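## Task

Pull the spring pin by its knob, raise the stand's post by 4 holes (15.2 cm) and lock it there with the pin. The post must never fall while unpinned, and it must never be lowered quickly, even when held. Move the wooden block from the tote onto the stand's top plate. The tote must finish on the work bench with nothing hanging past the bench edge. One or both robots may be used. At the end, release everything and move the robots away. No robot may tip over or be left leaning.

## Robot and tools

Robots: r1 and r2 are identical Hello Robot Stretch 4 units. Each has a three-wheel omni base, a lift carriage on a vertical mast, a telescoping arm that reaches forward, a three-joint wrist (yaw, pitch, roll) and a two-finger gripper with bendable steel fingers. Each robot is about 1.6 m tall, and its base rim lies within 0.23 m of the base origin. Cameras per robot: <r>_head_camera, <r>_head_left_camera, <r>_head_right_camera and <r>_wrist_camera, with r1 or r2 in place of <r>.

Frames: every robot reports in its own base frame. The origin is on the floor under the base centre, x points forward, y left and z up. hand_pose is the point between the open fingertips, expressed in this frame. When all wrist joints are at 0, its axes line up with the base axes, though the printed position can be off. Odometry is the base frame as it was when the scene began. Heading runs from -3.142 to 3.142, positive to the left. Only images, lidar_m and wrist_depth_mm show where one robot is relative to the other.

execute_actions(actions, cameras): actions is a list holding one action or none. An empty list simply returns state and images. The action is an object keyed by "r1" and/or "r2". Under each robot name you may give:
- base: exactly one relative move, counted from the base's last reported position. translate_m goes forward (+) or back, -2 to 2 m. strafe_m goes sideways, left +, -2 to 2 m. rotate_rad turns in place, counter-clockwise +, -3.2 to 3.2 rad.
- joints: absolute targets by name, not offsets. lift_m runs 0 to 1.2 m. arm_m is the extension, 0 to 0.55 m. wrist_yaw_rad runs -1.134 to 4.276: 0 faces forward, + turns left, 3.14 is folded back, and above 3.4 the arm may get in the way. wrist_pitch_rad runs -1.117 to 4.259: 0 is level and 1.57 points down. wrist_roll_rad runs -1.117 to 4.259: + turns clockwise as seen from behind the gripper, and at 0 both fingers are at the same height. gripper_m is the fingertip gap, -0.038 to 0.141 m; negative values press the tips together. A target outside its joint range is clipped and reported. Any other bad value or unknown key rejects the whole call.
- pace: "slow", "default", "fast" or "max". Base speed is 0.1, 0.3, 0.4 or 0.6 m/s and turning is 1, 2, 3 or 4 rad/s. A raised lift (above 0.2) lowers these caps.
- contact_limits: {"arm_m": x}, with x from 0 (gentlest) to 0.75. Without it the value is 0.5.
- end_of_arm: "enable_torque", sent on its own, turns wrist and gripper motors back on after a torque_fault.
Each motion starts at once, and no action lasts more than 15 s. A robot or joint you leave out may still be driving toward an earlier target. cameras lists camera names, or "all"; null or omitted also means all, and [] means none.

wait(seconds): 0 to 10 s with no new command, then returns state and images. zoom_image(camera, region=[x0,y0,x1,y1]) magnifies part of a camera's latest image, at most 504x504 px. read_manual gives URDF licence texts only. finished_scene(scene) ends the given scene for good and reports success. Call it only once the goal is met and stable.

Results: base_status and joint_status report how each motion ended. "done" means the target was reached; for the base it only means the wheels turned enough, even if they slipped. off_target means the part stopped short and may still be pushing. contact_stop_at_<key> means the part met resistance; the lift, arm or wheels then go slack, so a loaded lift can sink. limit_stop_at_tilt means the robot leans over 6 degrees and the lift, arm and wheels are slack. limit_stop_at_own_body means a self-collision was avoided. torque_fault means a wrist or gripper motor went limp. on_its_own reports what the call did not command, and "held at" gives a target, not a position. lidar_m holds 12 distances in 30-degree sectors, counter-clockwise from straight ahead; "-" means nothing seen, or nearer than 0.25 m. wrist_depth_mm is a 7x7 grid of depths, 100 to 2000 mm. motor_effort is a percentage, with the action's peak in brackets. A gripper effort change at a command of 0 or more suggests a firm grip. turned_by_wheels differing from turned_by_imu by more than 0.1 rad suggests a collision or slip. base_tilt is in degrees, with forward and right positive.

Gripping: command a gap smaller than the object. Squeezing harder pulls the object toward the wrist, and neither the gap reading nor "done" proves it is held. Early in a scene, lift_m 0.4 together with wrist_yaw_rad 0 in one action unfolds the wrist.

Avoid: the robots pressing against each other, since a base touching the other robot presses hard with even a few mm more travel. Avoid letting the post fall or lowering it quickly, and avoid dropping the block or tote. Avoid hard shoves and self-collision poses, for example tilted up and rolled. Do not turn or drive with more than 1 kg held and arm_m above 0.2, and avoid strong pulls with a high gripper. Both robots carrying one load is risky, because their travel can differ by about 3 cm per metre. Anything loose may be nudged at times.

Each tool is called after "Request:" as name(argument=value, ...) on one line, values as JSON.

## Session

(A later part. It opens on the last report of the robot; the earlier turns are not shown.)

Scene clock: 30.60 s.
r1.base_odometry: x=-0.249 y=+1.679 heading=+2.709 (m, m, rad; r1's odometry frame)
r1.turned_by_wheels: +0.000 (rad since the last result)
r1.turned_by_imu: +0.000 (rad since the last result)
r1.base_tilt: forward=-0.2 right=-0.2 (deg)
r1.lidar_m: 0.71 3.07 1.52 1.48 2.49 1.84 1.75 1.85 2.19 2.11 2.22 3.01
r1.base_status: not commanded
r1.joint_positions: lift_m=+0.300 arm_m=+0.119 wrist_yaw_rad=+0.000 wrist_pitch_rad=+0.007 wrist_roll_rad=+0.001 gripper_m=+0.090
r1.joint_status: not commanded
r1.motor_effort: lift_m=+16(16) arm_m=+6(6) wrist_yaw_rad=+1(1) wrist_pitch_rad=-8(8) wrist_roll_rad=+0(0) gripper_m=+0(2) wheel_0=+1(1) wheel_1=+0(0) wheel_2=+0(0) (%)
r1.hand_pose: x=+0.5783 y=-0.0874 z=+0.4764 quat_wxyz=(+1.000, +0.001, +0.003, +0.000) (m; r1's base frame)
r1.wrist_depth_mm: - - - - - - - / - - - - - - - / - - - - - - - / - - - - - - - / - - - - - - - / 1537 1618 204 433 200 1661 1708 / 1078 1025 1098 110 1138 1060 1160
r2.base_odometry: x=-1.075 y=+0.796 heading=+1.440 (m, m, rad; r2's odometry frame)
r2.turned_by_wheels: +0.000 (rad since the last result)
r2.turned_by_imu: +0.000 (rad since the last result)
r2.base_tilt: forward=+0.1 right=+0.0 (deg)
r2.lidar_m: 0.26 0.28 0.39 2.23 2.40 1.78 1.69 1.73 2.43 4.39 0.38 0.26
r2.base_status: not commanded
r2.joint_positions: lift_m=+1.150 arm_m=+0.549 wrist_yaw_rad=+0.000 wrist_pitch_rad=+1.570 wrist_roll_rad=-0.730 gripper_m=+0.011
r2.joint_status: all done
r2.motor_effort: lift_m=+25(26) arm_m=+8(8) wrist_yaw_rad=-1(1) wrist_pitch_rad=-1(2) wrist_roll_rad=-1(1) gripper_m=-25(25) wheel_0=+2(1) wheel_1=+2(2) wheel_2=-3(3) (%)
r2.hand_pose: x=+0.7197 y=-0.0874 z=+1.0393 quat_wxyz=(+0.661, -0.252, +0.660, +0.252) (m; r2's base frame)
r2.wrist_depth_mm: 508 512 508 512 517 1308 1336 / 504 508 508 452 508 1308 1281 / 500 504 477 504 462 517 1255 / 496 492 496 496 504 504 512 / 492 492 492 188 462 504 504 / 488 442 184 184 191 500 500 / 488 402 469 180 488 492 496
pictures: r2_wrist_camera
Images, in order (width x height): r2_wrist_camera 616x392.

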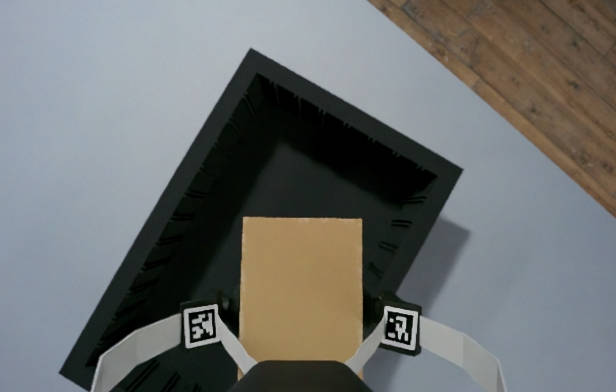

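Request:
execute_actions(actions=[{"r2":{"base":{"translate_m":-0.1},"joints":{"arm_m":0.1,"wrist_roll_rad":0,"lift_m":1.2},"pace":"fast"}}], cameras=[])

Request:
execute_actions(actions=[{"r2":{"base":{"rotate_rad":1.56},"pace":"fast"}}], cameras=[])

Request:
execute_actions(actions=[{"r2":{"base":{"translate_m":1.6},"pace":"fast"}}], cameras=[])

Request:
execute_actions(actions=[{"r2":{"base":{"strafe_m":-0.45},"pace":"fast"}}], cameras=["r2_head_camera","r1_head_camera","r2_head_right_camera"])

Scene clock: 33.03 s.
r1.base_odometry: x=-0.249 y=+1.679 heading=+2.709 (m, m, rad; r1's odometry frame)
r1.turned_by_wheels: +0.000 (rad since the last result)
r1.turned_by_imu: -0.001 (rad since the last result)
r1.base_tilt: forward=-0.3 right=-0.3 (deg)
r1.lidar_m: 0.72 3.06 1.52 1.45 2.54 1.84 1.75 1.84 2.19 2.12 2.19 2.99
r1.base_status: not commanded
r1.joint_positions: lift_m=+0.300 arm_m=+0.119 wrist_yaw_rad=+0.000 wrist_pitch_rad=+0.007 wrist_roll_rad=+0.001 gripper_m=+0.090
r1.joint_status: not commanded
r1.motor_effort: lift_m=+16(16) arm_m=+6(6) wrist_yaw_rad=+1(1) wrist_pitch_rad=-8(7) wrist_roll_rad=+2(2) gripper_m=-3(3) wheel_0=+1(1) wheel_1=+0(0) wheel_2=+1(1) (%)
r1.hand_pose: x=+0.5783 y=-0.0874 z=+0.4764 quat_wxyz=(+1.000, +0.001, +0.003, +0.000) (m; r1's base frame)
r1.wrist_depth_mm: - - - - - - - / - - - - - - - / - - - - - - - / - - - - - - - / - - - - - - - / 1576 1576 204 436 199 1661 1708 / 1098 1042 1118 110 1118 1078 1138
r2.base_odometry: x=-1.088 y=+0.697 heading=+1.440 (m, m, rad; r2's odometry frame)
r2.turned_by_wheels: +0.000 (rad since the last result)
r2.turned_by_imu: +0.000 (rad since the last result)
r2.base_tilt: forward=+0.0 right=-0.1 (deg)
r2.lidar_m: 0.36 0.36 0.56 2.29 2.27 1.66 1.59 1.66 2.27 4.40 0.51 0.38
r2.base_status: done
r2.joint_positions: lift_m=+1.200 arm_m=+0.101 wrist_yaw_rad=+0.000 wrist_pitch_rad=+1.570 wrist_roll_rad=+0.000 gripper_m=+0.011
r2.joint_status: all done
r2.motor_effort: lift_m=+25(27) arm_m=-8(10) wrist_yaw_rad=+0(2) wrist_pitch_rad=-2(2) wrist_roll_rad=+1(5) gripper_m=-26(25) wheel_0=-2(7) wheel_1=-2(10) wheel_2=+2(11) (%)
r2.hand_pose: x=+0.2724 y=-0.0874 z=+1.0893 quat_wxyz=(+0.707, +0.000, +0.707, +0.000) (m; r2's base frame)
r2.wrist_depth_mm: 559 559 564 559 569 574 574 / 554 559 559 564 569 569 564 / 554 554 554 554 554 564 569 / 1281 1281 1308 1308 1308 1308 1366 / 1255 1281 1281 188 1308 1281 1308 / 1281 1308 184 184 191 1308 1281 / 1281 1281 1078 181 1281 1308 1281
pictures: none
No camera images: the call's "cameras" was empty. Leave "cameras" out to get every camera's image.

Scene clock: 35.87 s.
r1.base_odometry: x=-0.249 y=+1.679 heading=+2.709 (m, m, rad; r1's odometry frame)
r1.turned_by_wheels: +0.000 (rad since the last result)
r1.turned_by_imu: -0.001 (rad since the last result)
r1.base_tilt: forward=-0.2 right=-0.2 (deg)
r1.lidar_m: 0.71 3.05 1.52 1.48 2.51 1.84 1.73 1.83 2.22 2.12 2.20 3.02
r1.base_status: not commanded
r1.joint_positions: lift_m=+0.300 arm_m=+0.119 wrist_yaw_rad=+0.000 wrist_pitch_rad=+0.007 wrist_roll_rad=+0.001 gripper_m=+0.090
r1.joint_status: not commanded
r1.motor_effort: lift_m=+16(16) arm_m=+6(6) wrist_yaw_rad=+0(0) wrist_pitch_rad=-7(7) wrist_roll_rad=+1(0) gripper_m=-2(2) wheel_0=+1(1) wheel_1=+0(0) wheel_2=+0(1) (%)
r1.hand_pose: x=+0.5783 y=-0.0874 z=+0.4764 quat_wxyz=(+1.000, +0.001, +0.003, +0.000) (m; r1's base frame)
r1.wrist_depth_mm: - - - - - - - / - - - - - - - / - - - - - - - / - - - - - - - / - - - - - - - / 1618 1576 204 436 200 1618 1661 / 1078 1042 1098 110 1138 1078 1138
r2.base_odometry: x=-1.088 y=+0.697 heading=+2.999 (m, m, rad; r2's odometry frame)
r2.turned_by_wheels: +1.559 (rad since the last result)
r2.turned_by_imu: +1.571 (rad since the last result)
r2.base_tilt: forward=+0.1 right=+0.0 (deg)
r2.lidar_m: 2.23 2.27 1.68 1.57 1.67 2.26 - 0.56 0.38 0.35 0.38 0.52
r2.base_status: done
r2.joint_positions: lift_m=+1.200 arm_m=+0.101 wrist_yaw_rad=+0.000 wrist_pitch_rad=+1.570 wrist_roll_rad=+0.000 gripper_m=+0.011
r2.joint_status: not commanded
r2.motor_effort: lift_m=+24(24) arm_m=-8(8) wrist_yaw_rad=+0(0) wrist_pitch_rad=-2(2) wrist_roll_rad=+0(1) gripper_m=-23(26) wheel_0=-3(6) wheel_1=-3(8) wheel_2=-6(9) (%)
r2.hand_pose: x=+0.2724 y=-0.0874 z=+1.0893 quat_wxyz=(+0.707, +0.000, +0.707, +0.000) (m; r2's base frame)
r2.wrist_depth_mm: 1336 1336 1308 1336 1336 580 574 / 1308 1308 1308 1336 1336 585 569 / 1308 1308 1308 1336 1336 1336 564 / 1281 1308 1308 1308 1308 1308 564 / 1281 1308 1308 188 1308 1308 559 / 1255 1281 184 184 190 1308 554 / 1281 1255 1078 181 1205 549 549
pictures: none
No camera images: the call's "cameras" was empty. Leave "cameras" out to get every camera's image.

Scene clock: 42.67 s.
r1.base_odometry: x=-0.249 y=+1.679 heading=+2.709 (m, m, rad; r1's odometry frame)
r1.turned_by_wheels: +0.000 (rad since the last result)
r1.turned_by_imu: -0.001 (rad since the last result)
r1.base_tilt: forward=-0.1 right=-0.2 (deg)
r1.lidar_m: 0.71 1.25 1.53 1.48 2.52 1.83 1.74 1.83 2.20 2.12 2.22 3.01
r1.base_status: not commanded
r1.joint_positions: lift_m=+0.300 arm_m=+0.119 wrist_yaw_rad=+0.000 wrist_pitch_rad=+0.007 wrist_roll_rad=+0.001 gripper_m=+0.090
r1.joint_status: not commanded
r1.motor_effort: lift_m=+16(16) arm_m=+6(6) wrist_yaw_rad=+0(0) wrist_pitch_rad=-8(7) wrist_roll_rad=+0(0) gripper_m=-3(4) wheel_0=+1(1) wheel_1=+0(0) wheel_2=+1(1) (%)
r1.hand_pose: x=+0.5783 y=-0.0874 z=+0.4764 quat_wxyz=(+1.000, +0.001, +0.003, +0.000) (m; r1's base frame)
r1.wrist_depth_mm: - - - - - - - / - - - - - - - / - - - - - - - / - - - - - - - / - - - - - - - / 917 1025 204 436 198 1708 1661 / 831 904 1118 110 1138 1078 1138
r2.base_odometry: x=-2.671 y=+0.925 heading=+2.999 (m, m, rad; r2's odometry frame)
r2.turned_by_wheels: +0.000 (rad since the last result)
r2.turned_by_imu: +0.003 (rad since the last result)
r2.base_tilt: forward=+0.0 right=+0.1 (deg)
r2.lidar_m: 2.68 2.29 1.65 1.56 1.68 2.28 1.66 0.97 1.28 3.10 0.81 0.74
r2.base_status: done
r2.joint_positions: lift_m=+1.200 arm_m=+0.101 wrist_yaw_rad=+0.000 wrist_pitch_rad=+1.570 wrist_roll_rad=+0.000 gripper_m=+0.011
r2.joint_status: not commanded
r2.motor_effort: lift_m=+25(24) arm_m=-8(8) wrist_yaw_rad=-1(0) wrist_pitch_rad=-1(1) wrist_roll_rad=+0(1) gripper_m=-23(25) wheel_0=+3(5) wheel_1=+2(7) wheel_2=-4(13) (%)
r2.hand_pose: x=+0.2725 y=-0.0874 z=+1.0893 quat_wxyz=(+0.707, +0.000, +0.707, +0.000) (m; r2's base frame)
r2.wrist_depth_mm: 1336 1336 1336 1336 1336 1336 866 / 1308 1308 1336 1336 1336 1336 1366 / 1308 1336 1308 1308 1336 1308 1336 / 1281 1308 1281 1308 1308 1336 1336 / 1308 1281 1281 188 1308 1336 1336 / 1281 1281 185 184 191 1281 1336 / 1281 1308 1078 180 1308 1308 1308
pictures: none
No camera images: the call's "cameras" was empty. Leave "cameras" out to get every camera's image.

Scene clock: 45.50 s.
r1.base_odometry: x=-0.249 y=+1.679 heading=+2.709 (m, m, rad; r1's odometry frame)
r1.turned_by_wheels: +0.000 (rad since the last result)
r1.turned_by_imu: -0.001 (rad since the last result)
r1.base_tilt: forward=-0.2 right=-0.2 (deg)
r1.lidar_m: 0.70 0.77 1.51 1.48 2.54 1.83 1.74 1.86 2.24 2.13 2.18 3.02
r1.base_status: not commanded
r1.joint_positions: lift_m=+0.300 arm_m=+0.119 wrist_yaw_rad=+0.000 wrist_pitch_rad=+0.007 wrist_roll_rad=+0.001 gripper_m=+0.090
r1.joint_status: not commanded
r1.motor_effort: lift_m=+16(16) arm_m=+6(6) wrist_yaw_rad=+1(1) wrist_pitch_rad=-7(7) wrist_roll_rad=+1(2) gripper_m=-2(3) wheel_0=+1(1) wheel_1=+0(0) wheel_2=+1(1) (%)
r1.hand_pose: x=+0.5783 y=-0.0874 z=+0.4764 quat_wxyz=(+1.000, +0.001, +0.003, +0.000) (m; r1's base frame)
r1.wrist_depth_mm: - - - - - - - / - - - - - - - / - - - - - - - / - - - - - - - / - - - - - - - / 1576 1618 204 433 199 1618 1756 / 1042 1042 1098 110 1118 1060 1138
r2.base_odometry: x=-2.607 y=+1.370 heading=+2.999 (m, m, rad; r2's odometry frame)
r2.turned_by_wheels: +0.000 (rad since the last result)
r2.turned_by_imu: +0.001 (rad since the last result)
r2.base_tilt: forward=+0.0 right=+0.0 (deg)
r2.lidar_m: 0.56 2.80 2.10 2.02 2.15 2.90 0.88 0.93 2.75 2.62 0.80 0.60
r2.base_status: done
r2.joint_positions: lift_m=+1.200 arm_m=+0.101 wrist_yaw_rad=+0.000 wrist_pitch_rad=+1.570 wrist_roll_rad=+0.000 gripper_m=+0.011
r2.joint_status: not commanded
r2.motor_effort: lift_m=+24(24) arm_m=-8(8) wrist_yaw_rad=-1(0) wrist_pitch_rad=-1(2) wrist_roll_rad=+1(1) gripper_m=-25(26) wheel_0=+2(10) wheel_1=-2(7) wheel_2=+0(3) (%)
r2.hand_pose: x=+0.2725 y=-0.0874 z=+1.0894 quat_wxyz=(+0.707, +0.000, +0.707, +0.000) (m; r2's base frame)
r2.wrist_depth_mm: 1336 1366 1336 1336 1366 1366 1366 / 1308 1308 1336 1336 1308 1205 831 / 1308 1308 1308 1336 1336 1281 1138 / 1281 1336 1308 1336 1308 1336 1336 / 1281 1308 1308 188 1308 1308 1308 / 1281 1281 185 184 191 1308 1308 / 1255 1281 1078 180 1281 1281 1281
pictures: r1_head_camera, r2_head_camera, r2_head_right_camera
Images, in order (width x height): r1_head_camera 420x560, r2_head_camera 420x560, r2_head_right_camera 420x672.

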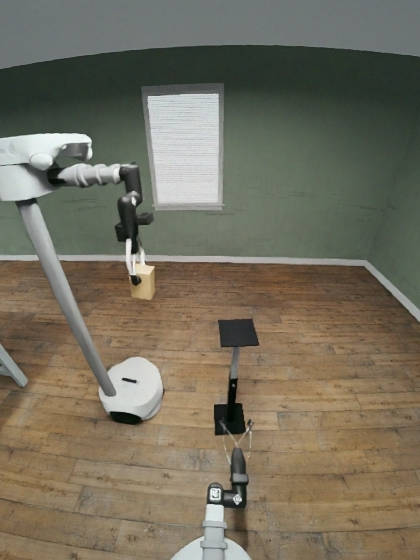

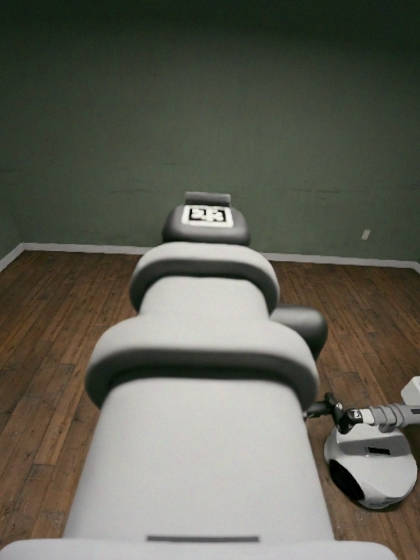

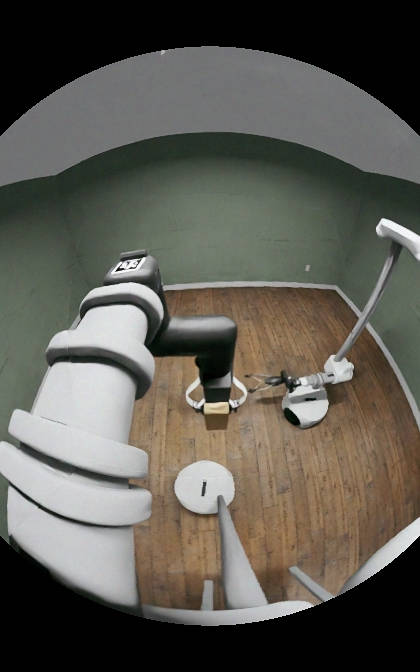

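Post at x≈0.65.

Request:
execute_actions(actions=[{"r2":{"joints":{"arm_m":0.47,"lift_m":1.13},"pace":"fast"}}], cameras=["r2_wrist_camera","r1_head_camera"])

Scene clock: 47.47 s.
r1.base_odometry: x=-0.249 y=+1.679 heading=+2.709 (m, m, rad; r1's odometry frame)
r1.turned_by_wheels: +0.000 (rad since the last result)
r1.turned_by_imu: +0.000 (rad since the last result)
r1.base_tilt: forward=-0.2 right=-0.2 (deg)
r1.lidar_m: 0.69 0.84 1.52 1.49 2.51 1.84 1.75 1.85 2.23 2.11 2.21 3.02
r1.base_status: not commanded
r1.joint_positions: lift_m=+0.300 arm_m=+0.119 wrist_yaw_rad=+0.000 wrist_pitch_rad=+0.007 wrist_roll_rad=+0.001 gripper_m=+0.090
r1.joint_status: not commanded
r1.motor_effort: lift_m=+16(16) arm_m=+6(6) wrist_yaw_rad=+0(0) wrist_pitch_rad=-7(7) wrist_roll_rad=+0(2) gripper_m=+0(4) wheel_0=+1(1) wheel_1=+0(0) wheel_2=+0(0) (%)
r1.hand_pose: x=+0.5783 y=-0.0874 z=+0.4764 quat_wxyz=(+1.000, +0.001, +0.003, +0.000) (m; r1's base frame)
r1.wrist_depth_mm: - - - - - - - / - - - - - - - / - - - - - - - / - - - - - - - / - - - - - - - / 1537 1576 204 436 198 1618 1661 / 1025 1060 1118 110 1138 1060 1160
r2.base_odometry: x=-2.607 y=+1.370 heading=+2.999 (m, m, rad; r2's odometry frame)
r2.turned_by_wheels: +0.000 (rad since the last result)
r2.turned_by_imu: +0.000 (rad since the last result)
r2.base_tilt: forward=+0.1 right=+0.0 (deg)
r2.lidar_m: 0.56 2.77 2.10 2.01 2.14 2.95 0.88 0.95 2.77 2.66 0.80 0.62
r2.base_status: not commanded
r2.joint_positions: lift_m=+1.130 arm_m=+0.469 wrist_yaw_rad=+0.000 wrist_pitch_rad=+1.570 wrist_roll_rad=+0.000 gripper_m=+0.011
r2.joint_status: all done
r2.motor_effort: lift_m=+16(21) arm_m=+8(8) wrist_yaw_rad=-1(0) wrist_pitch_rad=+1(3) wrist_roll_rad=+1(0) gripper_m=-24(24) wheel_0=+2(2) wheel_1=-2(2) wheel_2=+0(0) (%)
r2.hand_pose: x=+0.6398 y=-0.0874 z=+1.0200 quat_wxyz=(+0.707, +0.000, +0.707, +0.000) (m; r2's base frame)
r2.wrist_depth_mm: 1255 1255 1281 1281 1255 1281 1281 / 1229 1229 1255 1255 1281 1281 1255 / 1229 1255 1229 1255 1255 1229 1255 / 1229 1229 1229 415 1255 1229 1060 / 1205 1229 1229 189 1255 1229 750 / 1205 1205 184 184 191 1229 1042 / 1205 1205 1229 181 1229 1205 1205
pictures: r1_head_camera, r2_wrist_camera
Images, in order (width x height): r1_head_camera 420x560, r2_wrist_camera 616x392.

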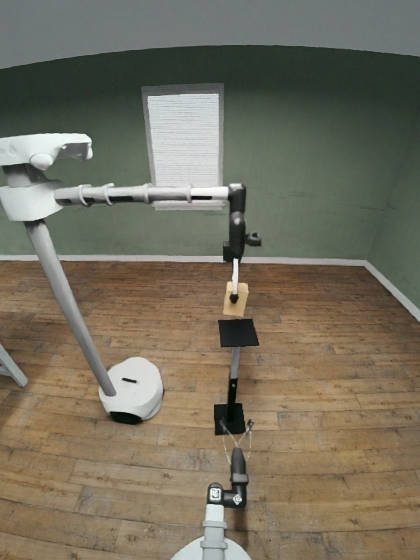

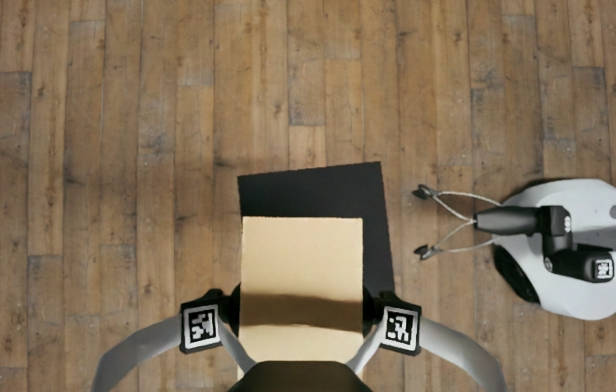

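Request:
execute_actions(actions=[{"r2":{"base":{"strafe_m":-0.015},"joints":{"arm_m":0.485,"lift_m":1.03}}}], cameras=[])

Request:
execute_actions(actions=[{"r2":{"joints":{"gripper_m":0.1}}}], cameras=[])

Request:
execute_actions(actions=[{"r2":{"joints":{"arm_m":0.0},"pace":"fast"}}], cameras=[])

Request:
execute_actions(actions=[{"r2":{"joints":{"lift_m":0.42,"wrist_pitch_rad":0},"pace":"fast"},"r1":{"joints":{"lift_m":0.28,"arm_m":0.22,"gripper_m":0.06}}}], cameras=["r2_wrist_camera","r1_head_camera","r1_wrist_camera"])

Scene clock: 49.23 s.
r1.base_odometry: x=-0.249 y=+1.679 heading=+2.709 (m, m, rad; r1's odometry frame)
r1.turned_by_wheels: +0.000 (rad since the last result)
r1.turned_by_imu: +0.000 (rad since the last result)
r1.base_tilt: forward=-0.2 right=-0.2 (deg)
r1.lidar_m: 0.69 0.81 1.53 1.48 2.52 1.83 1.74 1.83 2.22 2.13 2.20 2.99
r1.base_status: not commanded
r1.joint_positions: lift_m=+0.300 arm_m=+0.119 wrist_yaw_rad=+0.000 wrist_pitch_rad=+0.007 wrist_roll_rad=+0.001 gripper_m=+0.090
r1.joint_status: not commanded
r1.motor_effort: lift_m=+16(16) arm_m=+6(6) wrist_yaw_rad=+0(0) wrist_pitch_rad=-8(8) wrist_roll_rad=+1(1) gripper_m=-5(3) wheel_0=+1(1) wheel_1=+0(0) wheel_2=+1(0) (%)
r1.hand_pose: x=+0.5783 y=-0.0874 z=+0.4764 quat_wxyz=(+1.000, +0.001, +0.003, +0.000) (m; r1's base frame)
r1.wrist_depth_mm: - - - - - - - / - - - - - - - / - - - - - - - / - - - - - - - / - - - - - - - / 1576 1618 204 433 200 1708 1661 / 1025 1025 1118 110 1138 1060 1138
r2.base_odometry: x=-2.605 y=+1.385 heading=+2.999 (m, m, rad; r2's odometry frame)
r2.turned_by_wheels: +0.000 (rad since the last result)
r2.turned_by_imu: +0.000 (rad since the last result)
r2.base_tilt: forward=+0.1 right=+0.0 (deg)
r2.lidar_m: 0.55 2.80 2.11 2.00 2.16 2.93 0.88 0.88 2.75 2.65 0.80 0.60
r2.base_status: done
r2.joint_positions: lift_m=+1.030 arm_m=+0.484 wrist_yaw_rad=+0.000 wrist_pitch_rad=+1.570 wrist_roll_rad=+0.000 gripper_m=+0.011
r2.joint_status: all done
r2.motor_effort: lift_m=+16(16) arm_m=+8(7) wrist_yaw_rad=-1(1) wrist_pitch_rad=+0(1) wrist_roll_rad=+0(1) gripper_m=-26(24) wheel_0=+3(13) wheel_1=-4(9) wheel_2=+0(0) (%)
r2.hand_pose: x=+0.6546 y=-0.0874 z=+0.9200 quat_wxyz=(+0.707, +0.000, +0.707, +0.000) (m; r2's base frame)
r2.wrist_depth_mm: 1160 1160 1160 1182 1182 1182 1205 / 1160 1160 1138 1160 1182 1160 1182 / 1138 1138 1138 1138 1138 1160 1160 / 1138 1138 314 314 1138 1138 976 / 1118 1098 310 188 314 1138 647 / 1118 1118 185 184 191 1118 946 / 1118 1098 306 181 1138 1118 1118
pictures: none
No camera images: the call's "cameras" was empty. Leave "cameras" out to get every camera's image.

Scene clock: 50.93 s.
r1.base_odometry: x=-0.249 y=+1.679 heading=+2.709 (m, m, rad; r1's odometry frame)
r1.turned_by_wheels: +0.000 (rad since the last result)
r1.turned_by_imu: +0.000 (rad since the last result)
r1.base_tilt: forward=-0.1 right=-0.2 (deg)
r1.lidar_m: 0.72 0.84 1.52 1.47 2.51 1.82 1.75 1.83 2.22 2.12 2.19 2.97
r1.base_status: not commanded
r1.joint_positions: lift_m=+0.300 arm_m=+0.119 wrist_yaw_rad=+0.000 wrist_pitch_rad=+0.007 wrist_roll_rad=+0.001 gripper_m=+0.090
r1.joint_status: not commanded
r1.motor_effort: lift_m=+16(16) arm_m=+6(6) wrist_yaw_rad=+0(1) wrist_pitch_rad=-8(7) wrist_roll_rad=+2(0) gripper_m=-3(2) wheel_0=+1(1) wheel_1=+0(0) wheel_2=+1(1) (%)
r1.hand_pose: x=+0.5783 y=-0.0874 z=+0.4764 quat_wxyz=(+1.000, +0.001, +0.003, +0.000) (m; r1's base frame)
r1.wrist_depth_mm: - - - - - - - / - - - - - - - / - - - - - - - / - - - - - - - / - - - - - - - / 1576 1576 204 433 200 1618 1708 / 1025 1042 1098 110 1138 1078 1138
r2.base_odometry: x=-2.605 y=+1.385 heading=+2.999 (m, m, rad; r2's odometry frame)
r2.turned_by_wheels: +0.000 (rad since the last result)
r2.turned_by_imu: +0.000 (rad since the last result)
r2.base_tilt: forward=+0.1 right=+0.0 (deg)
r2.lidar_m: 0.55 2.79 2.13 2.04 2.17 2.98 0.88 0.92 2.75 2.63 0.79 0.59
r2.base_status: not commanded
r2.joint_positions: lift_m=+1.030 arm_m=+0.484 wrist_yaw_rad=+0.000 wrist_pitch_rad=+1.571 wrist_roll_rad=+0.000 gripper_m=+0.100
r2.joint_status: all done
r2.motor_effort: lift_m=+16(16) arm_m=+8(8) wrist_yaw_rad=+0(0) wrist_pitch_rad=-3(5) wrist_roll_rad=+1(0) gripper_m=-1(25) wheel_0=+3(4) wheel_1=-4(4) wheel_2=+0(0) (%)
r2.hand_pose: x=+0.6545 y=-0.0874 z=+0.9200 quat_wxyz=(+0.707, +0.000, +0.707, +0.000) (m; r2's base frame)
r2.wrist_depth_mm: 1160 1182 1160 1182 1182 1160 1182 / 1160 1160 1160 1160 1160 1182 1160 / 1138 1160 1138 1138 1160 1182 1160 / 1118 1160 315 314 1138 1138 960 / 1118 1138 310 193 314 1138 654 / 1118 1118 191 191 198 1138 946 / 1098 1118 1118 148 1118 1138 1118
pictures: none
No camera images: the call's "cameras" was empty. Leave "cameras" out to get every camera's image.

Scene clock: 53.00 s.
r1.base_odometry: x=-0.249 y=+1.679 heading=+2.709 (m, m, rad; r1's odometry frame)
r1.turned_by_wheels: +0.000 (rad since the last result)
r1.turned_by_imu: +0.000 (rad since the last result)
r1.base_tilt: forward=-0.2 right=-0.2 (deg)
r1.lidar_m: 0.70 0.82 1.50 1.47 2.50 1.83 1.73 1.84 2.24 2.10 2.19 3.03
r1.base_status: not commanded
r1.joint_positions: lift_m=+0.300 arm_m=+0.119 wrist_yaw_rad=+0.000 wrist_pitch_rad=+0.007 wrist_roll_rad=+0.001 gripper_m=+0.090
r1.joint_status: not commanded
r1.motor_effort: lift_m=+16(16) arm_m=+6(6) wrist_yaw_rad=+0(1) wrist_pitch_rad=-8(8) wrist_roll_rad=+1(2) gripper_m=-1(4) wheel_0=+1(1) wheel_1=+0(0) wheel_2=+1(1) (%)
r1.hand_pose: x=+0.5783 y=-0.0874 z=+0.4764 quat_wxyz=(+1.000, +0.001, +0.003, +0.000) (m; r1's base frame)
r1.wrist_depth_mm: - - - - - - - / - - - - - - - / - - - - - - - / - - - - - - - / - - - - - - - / 1576 1576 204 436 199 1708 1661 / 1042 1042 1098 109 1118 1060 1138
r2.base_odometry: x=-2.605 y=+1.385 heading=+2.999 (m, m, rad; r2's odometry frame)
r2.turned_by_wheels: +0.000 (rad since the last result)
r2.turned_by_imu: +0.000 (rad since the last result)
r2.base_tilt: forward=+0.2 right=-0.1 (deg)
r2.lidar_m: 0.55 2.79 2.13 2.01 2.16 2.96 0.89 0.91 2.73 2.62 0.78 0.61
r2.base_status: not commanded
r2.joint_positions: lift_m=+1.030 arm_m=+0.003 wrist_yaw_rad=+0.000 wrist_pitch_rad=+1.570 wrist_roll_rad=+0.000 gripper_m=+0.100
r2.joint_status: all done
joint sent to its limit — the command would take r2.arm_m past its lower limit, so that joint was sent only as far as its limit.
r2.motor_effort: lift_m=+16(16) arm_m=-8(9) wrist_yaw_rad=+0(0) wrist_pitch_rad=-1(2) wrist_roll_rad=+0(1) gripper_m=-3(1) wheel_0=+3(3) wheel_1=-4(4) wheel_2=+0(0) (%)
r2.hand_pose: x=+0.1738 y=-0.0874 z=+0.9200 quat_wxyz=(+0.707, +0.000, +0.707, +0.000) (m; r2's base frame)
r2.wrist_depth_mm: 1160 1160 1182 1160 1182 1160 960 / 1138 1160 1182 1160 1160 1138 976 / 1138 1138 1160 1138 1160 1160 991 / 1118 1138 1138 1138 1160 1182 1160 / 1118 1138 931 931 1138 1160 1160 / 1098 1118 220 917 210 1118 1160 / 1098 1118 917 148 1118 1138 1118
pictures: none
No camera images: the call's "cameras" was empty. Leave "cameras" out to get every camera's image.

Scene clock: 55.60 s.
r1.base_odometry: x=-0.249 y=+1.679 heading=+2.710 (m, m, rad; r1's odometry frame)
r1.turned_by_wheels: +0.000 (rad since the last result)
r1.turned_by_imu: -0.001 (rad since the last result)
r1.base_tilt: forward=-0.2 right=-0.2 (deg)
r1.lidar_m: 0.70 0.81 1.52 1.50 2.53 1.83 1.74 1.85 2.21 2.12 2.19 3.02
r1.base_status: not commanded
r1.joint_positions: lift_m=+0.280 arm_m=+0.219 wrist_yaw_rad=+0.000 wrist_pitch_rad=+0.007 wrist_roll_rad=+0.001 gripper_m=+0.060
r1.joint_status: all done
r1.motor_effort: lift_m=+13(16) arm_m=+6(6) wrist_yaw_rad=+1(1) wrist_pitch_rad=-8(7) wrist_roll_rad=+1(0) gripper_m=-6(5) wheel_0=+1(1) wheel_1=+0(0) wheel_2=+1(1) (%)
r1.hand_pose: x=+0.6783 y=-0.0874 z=+0.4566 quat_wxyz=(+1.000, +0.001, +0.003, +0.000) (m; r1's base frame)
r1.wrist_depth_mm: - - - - - - - / 382 - - - - - - / - - - - - - - / - - - - - - - / - - - - - - - / 1499 1576 196 334 196 1576 1618 / 1042 991 1078 110 1078 1025 1118
r2.base_odometry: x=-2.605 y=+1.385 heading=+2.999 (m, m, rad; r2's odometry frame)
r2.turned_by_wheels: +0.000 (rad since the last result)
r2.turned_by_imu: +0.000 (rad since the last result)
r2.base_tilt: forward=+0.0 right=+0.0 (deg)
r2.lidar_m: 0.53 2.78 2.09 2.03 2.14 2.93 0.86 0.89 2.74 2.63 0.79 0.61
r2.base_status: not commanded
r2.joint_positions: lift_m=+0.420 arm_m=+0.003 wrist_yaw_rad=+0.000 wrist_pitch_rad=+0.003 wrist_roll_rad=+0.000 gripper_m=+0.100
r2.joint_status: all done
r2.motor_effort: lift_m=+15(15) arm_m=-8(8) wrist_yaw_rad=-1(0) wrist_pitch_rad=-9(16) wrist_roll_rad=+0(0) gripper_m=-4(1) wheel_0=+3(3) wheel_1=-4(4) wheel_2=+0(0) (%)
r2.hand_pose: x=+0.4621 y=-0.0874 z=+0.5977 quat_wxyz=(+1.000, +0.000, +0.001, +0.000) (m; r2's base frame)
r2.wrist_depth_mm: - - - 404 - - - / - - - 459 - - - / - - - - - - - / - - - - - - - / - - - - - - - / - - 220 - 209 - - / 1618 1464 1499 148 1397 488 436
pictures: r1_head_camera, r1_wrist_camera, r2_wrist_camera
Images, in order (width x height): r1_head_camera 420x560, r1_wrist_camera 616x392, r2_wrist_camera 616x392.

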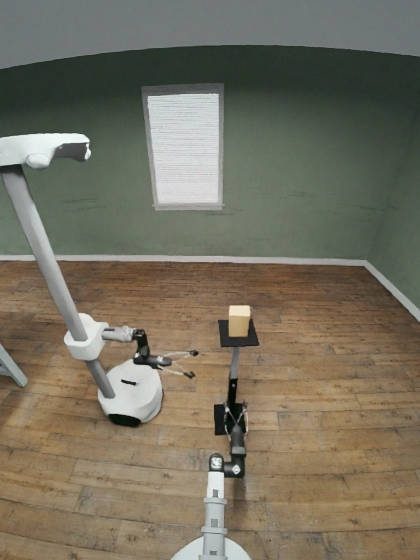

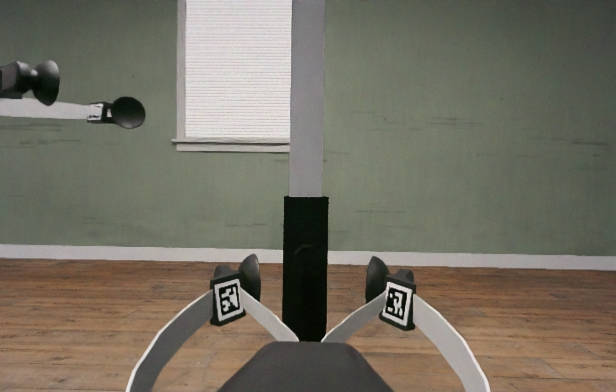

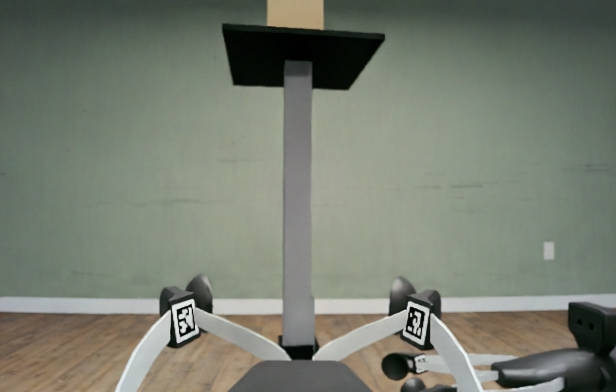

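Use r2 as a side camera first.

Request:
execute_actions(actions=[{"r2":{"joints":{"lift_m":0.23,"gripper_m":0.14},"pace":"fast"},"r1":{"joints":{"arm_m":0.25}}}], cameras=["r2_wrist_camera","r1_wrist_camera"])

Scene clock: 57.23 s.
r1.base_odometry: x=-0.249 y=+1.679 heading=+2.710 (m, m, rad; r1's odometry frame)
r1.turned_by_wheels: +0.000 (rad since the last result)
r1.turned_by_imu: +0.000 (rad since the last result)
r1.base_tilt: forward=-0.2 right=-0.2 (deg)
r1.lidar_m: 0.71 0.73 1.54 1.46 2.54 1.80 1.76 1.83 2.23 2.11 2.21 2.99
r1.base_status: not commanded
r1.joint_positions: lift_m=+0.280 arm_m=+0.249 wrist_yaw_rad=+0.000 wrist_pitch_rad=+0.007 wrist_roll_rad=+0.001 gripper_m=+0.060
r1.joint_status: all done
r1.motor_effort: lift_m=+13(13) arm_m=+6(5) wrist_yaw_rad=+1(1) wrist_pitch_rad=-7(8) wrist_roll_rad=+1(1) gripper_m=-5(2) wheel_0=+1(1) wheel_1=+0(0) wheel_2=+1(1) (%)
r1.hand_pose: x=+0.7083 y=-0.0874 z=+0.4566 quat_wxyz=(+1.000, +0.001, +0.003, +0.000) (m; r1's base frame)
r1.wrist_depth_mm: - - - - - - - / - - - - - - - / - - - - - - - / - - - - - - - / - - - 303 - - - / 1308 1397 196 304 195 1618 1618 / 1042 1008 1060 110 1060 1008 1098
r2.base_odometry: x=-2.605 y=+1.385 heading=+2.999 (m, m, rad; r2's odometry frame)
r2.turned_by_wheels: +0.000 (rad since the last result)
r2.turned_by_imu: +0.000 (rad since the last result)
r2.base_tilt: forward=+0.1 right=+0.1 (deg)
r2.lidar_m: 0.55 2.80 2.12 2.04 2.17 2.96 0.87 0.91 2.76 2.62 0.78 0.60
r2.base_status: not commanded
r2.joint_positions: lift_m=+0.230 arm_m=+0.003 wrist_yaw_rad=+0.000 wrist_pitch_rad=+0.003 wrist_roll_rad=+0.000 gripper_m=+0.140
r2.joint_status: all done
r2.motor_effort: lift_m=+15(15) arm_m=-8(8) wrist_yaw_rad=+0(0) wrist_pitch_rad=-8(9) wrist_roll_rad=+0(0) gripper_m=-2(5) wheel_0=+3(4) wheel_1=-4(4) wheel_2=+0(0) (%)
r2.hand_pose: x=+0.4621 y=-0.0874 z=+0.4078 quat_wxyz=(+1.000, +0.000, +0.001, +0.000) (m; r2's base frame)
r2.wrist_depth_mm: - - - - - - - / - - - - - - - / - - - - - - - / - - - 433 - - 436 / - - - - - - - / 1808 211 1808 1464 1863 1618 1808 / 1160 1042 1138 148 1118 1042 1205
pictures: r1_wrist_camera, r2_wrist_camera
Images, in order (width x height): r1_wrist_camera 616x392, r2_wrist_camera 616x392.

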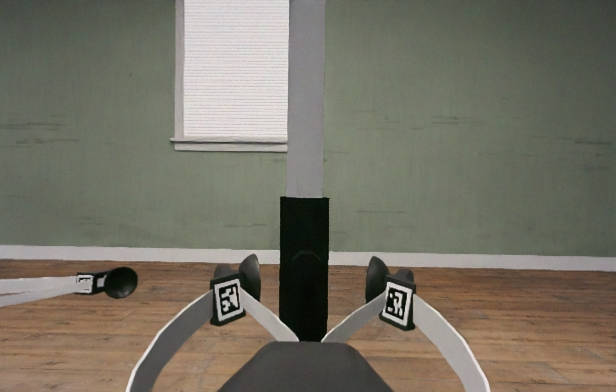

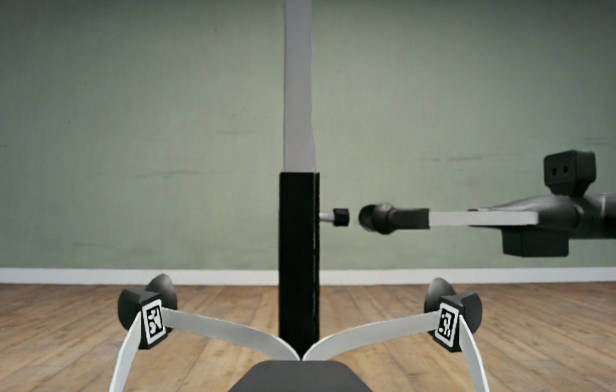

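Request:
execute_actions(actions=[{"r2":{"joints":{"lift_m":0.5,"gripper_m":0.08},"pace":"fast"},"r1":{"base":{"strafe_m":0.005},"joints":{"arm_m":0.283,"gripper_m":0.04}}}], cameras=[])

Request:
execute_actions(actions=[{"r2":{"joints":{"arm_m":0.195},"pace":"fast"}}], cameras=["r2_wrist_camera","r1_wrist_camera","r1_head_camera","r2_head_camera"])

Request:
zoom_image(camera="r1_head_camera", region=[140,290,320,450])

Scene clock: 59.30 s.
r1.base_odometry: x=-0.251 y=+1.675 heading=+2.710 (m, m, rad; r1's odometry frame)
r1.turned_by_wheels: +0.000 (rad since the last result)
r1.turned_by_imu: +0.000 (rad since the last result)
r1.base_tilt: forward=-0.2 right=-0.2 (deg)
r1.lidar_m: 0.71 0.76 1.52 1.47 2.52 1.82 1.74 1.83 2.22 2.13 2.21 3.00
r1.base_status: done
r1.joint_positions: lift_m=+0.280 arm_m=+0.282 wrist_yaw_rad=+0.000 wrist_pitch_rad=+0.007 wrist_roll_rad=+0.001 gripper_m=+0.040
r1.joint_status: all done
r1.motor_effort: lift_m=+14(13) arm_m=+6(6) wrist_yaw_rad=+1(1) wrist_pitch_rad=-7(8) wrist_roll_rad=+1(1) gripper_m=-4(3) wheel_0=+2(6) wheel_1=+0(7) wheel_2=+0(1) (%)
r1.hand_pose: x=+0.7413 y=-0.0874 z=+0.4566 quat_wxyz=(+1.000, +0.001, +0.003, +0.000) (m; r1's base frame)
r1.wrist_depth_mm: - - - - - - - / - - - - - - - / - - - - - - - / - - - 278 - - - / - - - 268 - - - / 1499 1499 193 270 193 1576 1661 / 1042 976 1060 110 1078 1025 1098
r2.base_odometry: x=-2.605 y=+1.385 heading=+2.999 (m, m, rad; r2's odometry frame)
r2.turned_by_wheels: +0.000 (rad since the last result)
r2.turned_by_imu: +0.000 (rad since the last result)
r2.base_tilt: forward=+0.0 right=+0.0 (deg)
r2.lidar_m: 0.56 2.79 2.14 2.04 2.15 2.95 0.87 0.88 2.75 2.62 0.78 0.61
r2.base_status: not commanded
r2.joint_positions: lift_m=+0.500 arm_m=+0.003 wrist_yaw_rad=+0.000 wrist_pitch_rad=+0.003 wrist_roll_rad=+0.000 gripper_m=+0.080
r2.joint_status: all done
r2.motor_effort: lift_m=+24(26) arm_m=-8(8) wrist_yaw_rad=-1(1) wrist_pitch_rad=-8(8) wrist_roll_rad=+0(1) gripper_m=+0(3) wheel_0=+3(3) wheel_1=-4(4) wheel_2=+0(0) (%)
r2.hand_pose: x=+0.4621 y=-0.0874 z=+0.6771 quat_wxyz=(+1.000, +0.000, +0.001, +0.000) (m; r2's base frame)
r2.wrist_depth_mm: - - - 402 - - - / - - - 399 - - - / - - - 421 - - - / - - - - - - - / - - - - - - - / - - 214 - 221 - - / 1863 1661 1661 152 1708 1808 1808
pictures: none
No camera images: the call's "cameras" was empty. Leave "cameras" out to get every camera's image.

Scene clock: 60.73 s.
r1.base_odometry: x=-0.251 y=+1.675 heading=+2.710 (m, m, rad; r1's odometry frame)
r1.turned_by_wheels: +0.000 (rad since the last result)
r1.turned_by_imu: +0.000 (rad since the last result)
r1.base_tilt: forward=-0.2 right=-0.2 (deg)
r1.lidar_m: 0.71 0.80 1.51 1.47 2.53 1.83 1.74 1.83 2.24 2.12 2.20 3.00
r1.base_status: not commanded
r1.joint_positions: lift_m=+0.280 arm_m=+0.282 wrist_yaw_rad=+0.000 wrist_pitch_rad=+0.007 wrist_roll_rad=+0.001 gripper_m=+0.040
r1.joint_status: not commanded
r1.motor_effort: lift_m=+13(13) arm_m=+6(6) wrist_yaw_rad=+1(1) wrist_pitch_rad=-8(7) wrist_roll_rad=+1(0) gripper_m=-6(4) wheel_0=+2(2) wheel_1=+0(1) wheel_2=+0(0) (%)
r1.hand_pose: x=+0.7413 y=-0.0874 z=+0.4566 quat_wxyz=(+1.000, +0.001, +0.003, +0.000) (m; r1's base frame)
r1.wrist_depth_mm: 277 - - 336 - - - / - - - - - - - / - - - - - - - / - - - 278 - - - / - - - 271 - - - / 1499 1499 194 271 194 1576 1618 / 1042 1008 1060 110 1060 1042 1078
r2.base_odometry: x=-2.605 y=+1.385 heading=+2.999 (m, m, rad; r2's odometry frame)
r2.turned_by_wheels: +0.000 (rad since the last result)
r2.turned_by_imu: +0.000 (rad since the last result)
r2.base_tilt: forward=+0.0 right=-0.1 (deg)
r2.lidar_m: 0.56 2.81 2.14 2.03 2.17 2.96 0.88 0.92 2.74 2.64 0.80 0.60
r2.base_status: not commanded
r2.joint_positions: lift_m=+0.500 arm_m=+0.194 wrist_yaw_rad=+0.000 wrist_pitch_rad=+0.002 wrist_roll_rad=+0.000 gripper_m=+0.080
r2.joint_status: all done
r2.motor_effort: lift_m=+23(24) arm_m=+8(7) wrist_yaw_rad=-1(1) wrist_pitch_rad=-7(7) wrist_roll_rad=+0(1) gripper_m=-1(5) wheel_0=+3(3) wheel_1=-4(4) wheel_2=+0(0) (%)
r2.hand_pose: x=+0.6530 y=-0.0874 z=+0.6772 quat_wxyz=(+1.000, +0.000, +0.001, +0.000) (m; r2's base frame)
r2.wrist_depth_mm: - - 193 193 192 - - / - - 277 233 304 - - / - - - 231 - - - / - - - 230 - - - / - - - 229 - - - / - - 214 227 221 - - / 1808 1618 1708 153 1708 1808 1808
pictures: r1_head_camera, r1_wrist_camera, r2_head_camera, r2_wrist_camera
Images, in order (width x height): r1_head_camera 420x560, r1_wrist_camera 616x392, r2_head_camera 420x560, r2_wrist_camera 616x392.

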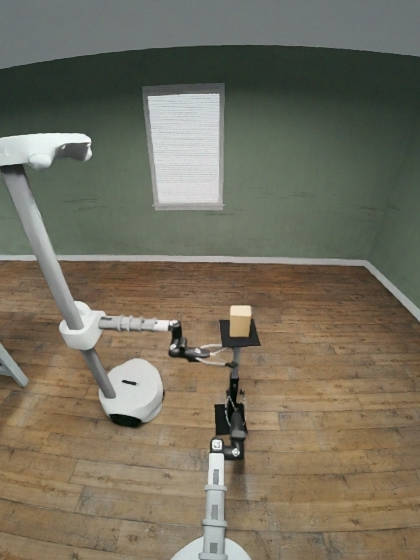

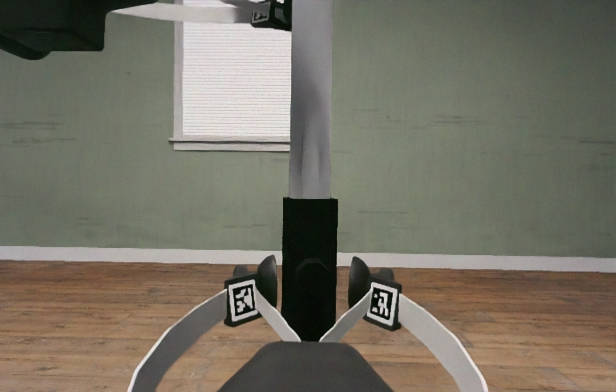

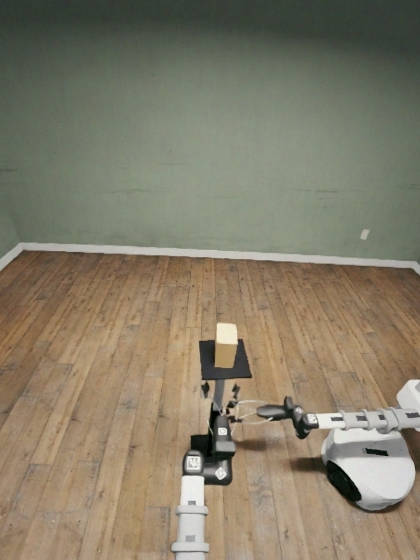

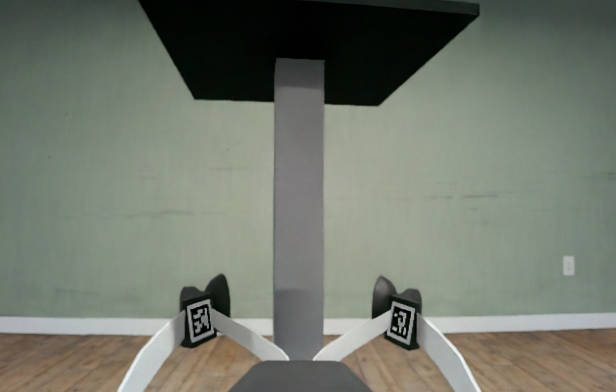

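Region (140, 290, 320, 450) of r1_head_camera's 420x560 image, scaled by 2.800, with more detail than that image has.

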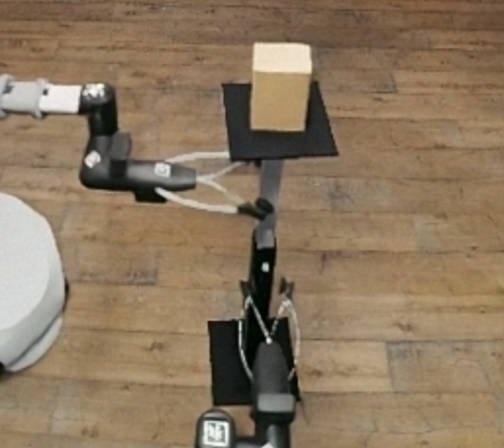

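Request:
execute_actions(actions=[{"r2":{"joints":{"lift_m":0.61,"arm_m":0.215}},"r1":{"joints":{"arm_m":0.293}}}], cameras=[])

Request:
execute_actions(actions=[{"r2":{"joints":{"gripper_m":-0.03}},"r1":{"joints":{"gripper_m":-0.02},"pace":"slow"}}], cameras=["r2_wrist_camera","r1_wrist_camera"])

Request:
execute_actions(actions=[{"r1":{"joints":{"arm_m":0.27},"pace":"slow"}}], cameras=["r2_head_camera","r1_wrist_camera"])

Request:
zoom_image(camera="r2_head_camera", region=[170,320,330,460])

Scene clock: 62.73 s.
r1.base_odometry: x=-0.251 y=+1.675 heading=+2.710 (m, m, rad; r1's odometry frame)
r1.turned_by_wheels: +0.000 (rad since the last result)
r1.turned_by_imu: +0.000 (rad since the last result)
r1.base_tilt: forward=-0.2 right=-0.2 (deg)
r1.lidar_m: 0.71 0.79 1.51 1.46 2.51 1.83 1.75 1.84 2.19 2.11 2.21 2.99
r1.base_status: not commanded
r1.joint_positions: lift_m=+0.280 arm_m=+0.292 wrist_yaw_rad=+0.000 wrist_pitch_rad=+0.007 wrist_roll_rad=+0.001 gripper_m=+0.040
r1.joint_status: all done
r1.motor_effort: lift_m=+13(13) arm_m=+6(6) wrist_yaw_rad=+1(1) wrist_pitch_rad=-8(7) wrist_roll_rad=+1(1) gripper_m=-6(3) wheel_0=+2(2) wheel_1=+0(0) wheel_2=+0(0) (%)
r1.hand_pose: x=+0.7513 y=-0.0874 z=+0.4566 quat_wxyz=(+1.000, +0.001, +0.003, +0.000) (m; r1's base frame)
r1.wrist_depth_mm: - - - - - - - / - - - - - - - / - - - - - - - / - - - 267 - - - / - - - 260 - - - / 1537 1576 193 259 193 1618 1618 / 1042 991 1060 110 1078 1008 1118
r2.base_odometry: x=-2.605 y=+1.385 heading=+2.999 (m, m, rad; r2's odometry frame)
r2.turned_by_wheels: +0.000 (rad since the last result)
r2.turned_by_imu: +0.000 (rad since the last result)
r2.base_tilt: forward=+0.1 right=+0.0 (deg)
r2.lidar_m: 0.59 2.79 2.12 2.04 2.15 2.96 0.87 0.92 2.75 2.62 0.77 0.65
r2.base_status: not commanded
r2.joint_positions: lift_m=+0.610 arm_m=+0.214 wrist_yaw_rad=+0.000 wrist_pitch_rad=+0.002 wrist_roll_rad=+0.000 gripper_m=+0.080
r2.joint_status: all done
r2.motor_effort: lift_m=+24(25) arm_m=+8(8) wrist_yaw_rad=-1(2) wrist_pitch_rad=-8(7) wrist_roll_rad=+0(0) gripper_m=-2(4) wheel_0=+3(3) wheel_1=-4(4) wheel_2=+0(0) (%)
r2.hand_pose: x=+0.6729 y=-0.0874 z=+0.7871 quat_wxyz=(+1.000, +0.000, +0.001, +0.000) (m; r2's base frame)
r2.wrist_depth_mm: - - - 187 - - - / - - - 186 - - - / - - - 185 - - - / - - - 183 - - - / - - - 206 - - - / - - 214 207 221 - - / - 1863 1921 153 1921 - -
pictures: none
No camera images: the call's "cameras" was empty. Leave "cameras" out to get every camera's image.

Scene clock: 64.97 s.
r1.base_odometry: x=-0.251 y=+1.675 heading=+2.710 (m, m, rad; r1's odometry frame)
r1.turned_by_wheels: +0.000 (rad since the last result)
r1.turned_by_imu: +0.000 (rad since the last result)
r1.base_tilt: forward=-0.2 right=-0.2 (deg)
r1.lidar_m: 0.70 0.80 1.52 1.50 2.51 1.83 1.75 1.83 2.24 2.12 2.21 3.00
r1.base_status: not commanded
r1.joint_positions: lift_m=+0.280 arm_m=+0.293 wrist_yaw_rad=+0.003 wrist_pitch_rad=+0.007 wrist_roll_rad=+0.001 gripper_m=-0.019
r1.joint_status: all done
r1.motor_effort: lift_m=+13(13) arm_m=+2(6) wrist_yaw_rad=-9(9) wrist_pitch_rad=-9(9) wrist_roll_rad=+1(0) gripper_m=-26(25) wheel_0=+1(2) wheel_1=-1(1) wheel_2=+3(3) (%)
r1.hand_pose: x=+0.7523 y=-0.0865 z=+0.4564 quat_wxyz=(+1.000, +0.001, +0.004, +0.002) (m; r1's base frame)
r1.wrist_depth_mm: - - - - - - - / - - - - - - - / - - - - - - - / - - - 267 - - - / - - - 257 - - - / 1499 1499 183 210 182 1618 1618 / 1042 946 1060 110 1060 960 1118
r2.base_odometry: x=-2.606 y=+1.385 heading=+3.000 (m, m, rad; r2's odometry frame)
r2.turned_by_wheels: +0.001 (rad since the last result)
r2.turned_by_imu: -0.042 (rad since the last result)
r2.base_tilt: forward=+0.1 right=+0.1 (deg)
r2.lidar_m: 0.59 2.73 2.14 2.03 2.13 2.80 0.88 0.90 2.80 2.64 0.78 0.66
r2.base_status: not commanded
r2.joint_positions: lift_m=+0.610 arm_m=+0.216 wrist_yaw_rad=+0.023 wrist_pitch_rad=+0.005 wrist_roll_rad=+0.000 gripper_m=-0.029
r2.joint_status: all done
r2.on_its_own: wrist_yaw_rad is at rest, and its effort (-66) is outside its rest range (-13 to +13)
r2.motor_effort: lift_m=+24(24) arm_m=-5(8) wrist_yaw_rad=-66(67) wrist_pitch_rad=-13(15) wrist_roll_rad=+1(1) gripper_m=-36(34) wheel_0=+2(5) wheel_1=-4(5) wheel_2=+16(16) (%)
r2.hand_pose: x=+0.6772 y=-0.0809 z=+0.7865 quat_wxyz=(+1.000, +0.000, +0.002, +0.011) (m; r2's base frame)
r2.wrist_depth_mm: - - - 172 - - - / - - - 171 - - - / - - 170 170 - - - / - - 169 169 - - - / - - 168 169 195 - - / - - 198 193 - - - / - 156 1756 190 1808 1921 -
pictures: r1_wrist_camera, r2_wrist_camera
Images, in order (width x height): r1_wrist_camera 616x392, r2_wrist_camera 616x392.

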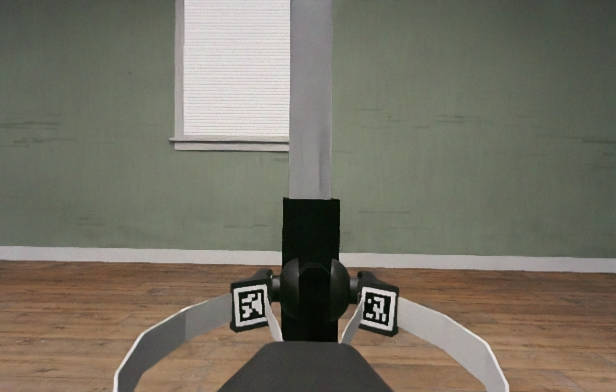

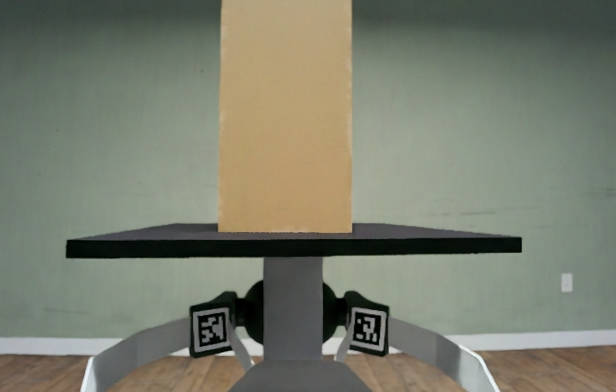

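Scene clock: 66.20 s.
r1.base_odometry: x=-0.251 y=+1.675 heading=+2.710 (m, m, rad; r1's odometry frame)
r1.turned_by_wheels: +0.000 (rad since the last result)
r1.turned_by_imu: +0.000 (rad since the last result)
r1.base_tilt: forward=-0.2 right=-0.3 (deg)
r1.lidar_m: 0.70 0.80 1.53 1.50 2.50 1.81 1.74 1.84 2.21 2.12 2.22 3.03
r1.base_status: not commanded
r1.joint_positions: lift_m=+0.280 arm_m=+0.271 wrist_yaw_rad=+0.000 wrist_pitch_rad=+0.007 wrist_roll_rad=+0.001 gripper_m=-0.020
r1.joint_status: all done
r1.motor_effort: lift_m=+13(14) arm_m=-6(12) wrist_yaw_rad=+0(15) wrist_pitch_rad=-8(9) wrist_roll_rad=+2(0) gripper_m=-12(26) wheel_0=+1(2) wheel_1=+0(1) wheel_2=+1(5) (%)
r1.hand_pose: x=+0.7305 y=-0.0873 z=+0.4565 quat_wxyz=(+1.000, +0.001, +0.004, +0.000) (m; r1's base frame)
r1.wrist_depth_mm: - - - - - - - / - - - - - - - / - - - - - - - / - - - - - - - / - - - 282 - - - / 1499 1537 184 202 185 1618 1661 / 1042 991 1060 110 1078 1008 1098
r2.base_odometry: x=-2.606 y=+1.385 heading=+3.000 (m, m, rad; r2's odometry frame)
r2.turned_by_wheels: +0.000 (rad since the last result)
r2.turned_by_imu: +0.000 (rad since the last result)
r2.base_tilt: forward=+0.2 right=+0.0 (deg)
r2.lidar_m: 0.58 2.74 2.18 2.00 2.12 2.80 0.89 0.90 2.78 2.64 0.81 0.64
r2.base_status: not commanded
r2.joint_positions: lift_m=+0.610 arm_m=+0.216 wrist_yaw_rad=+0.023 wrist_pitch_rad=+0.005 wrist_roll_rad=+0.000 gripper_m=-0.029
r2.joint_status: not commanded
r2.on_its_own: wrist_yaw_rad is at rest, and its effort (-66) is outside its rest range (-13 to +13)
r2.motor_effort: lift_m=+24(24) arm_m=-5(5) wrist_yaw_rad=-66(65) wrist_pitch_rad=-14(14) wrist_roll_rad=+0(0) gripper_m=-33(37) wheel_0=+2(3) wheel_1=-4(4) wheel_2=+16(16) (%)
r2.hand_pose: x=+0.6772 y=-0.0809 z=+0.7865 quat_wxyz=(+1.000, +0.000, +0.002, +0.011) (m; r2's base frame)
r2.wrist_depth_mm: - - - 172 - - - / - - - 171 - - - / - - 170 170 - - - / - - 169 169 - - - / - - 168 168 195 - - / - - 198 193 - - - / - 156 1808 190 1756 1921 -
pictures: r1_wrist_camera, r2_head_camera
Images, in order (width x height): r1_wrist_camera 616x392, r2_head_camera 420x560.

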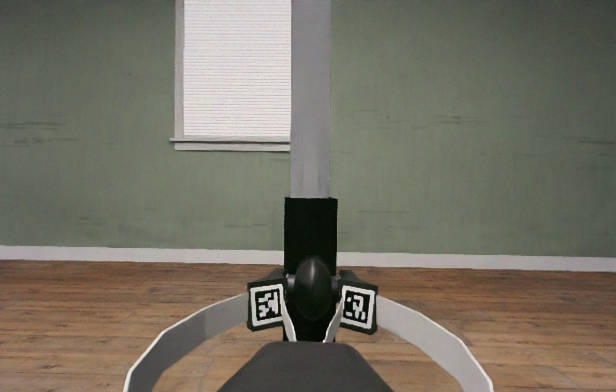

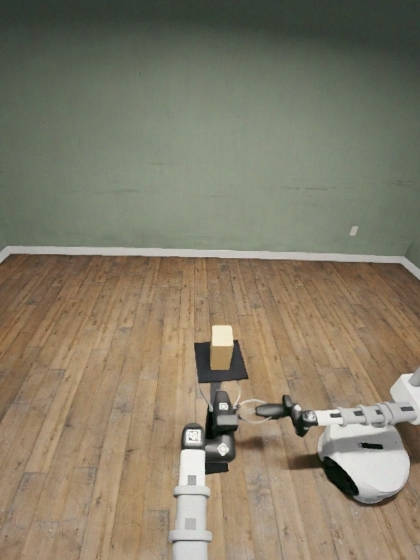

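Region (170, 320, 330, 460) of r2_head_camera's 420x560 image, scaled by 3.150, with more detail than that image has; it fills the top 441 rows of this view, and the rest is white.

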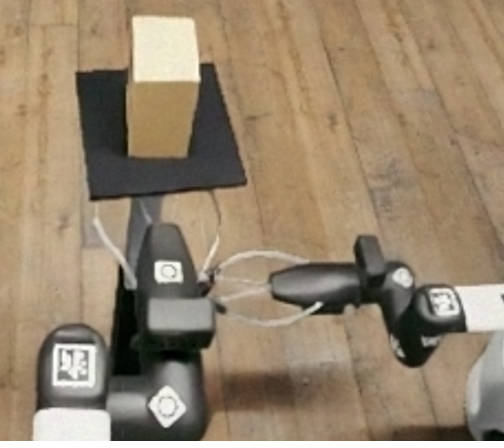

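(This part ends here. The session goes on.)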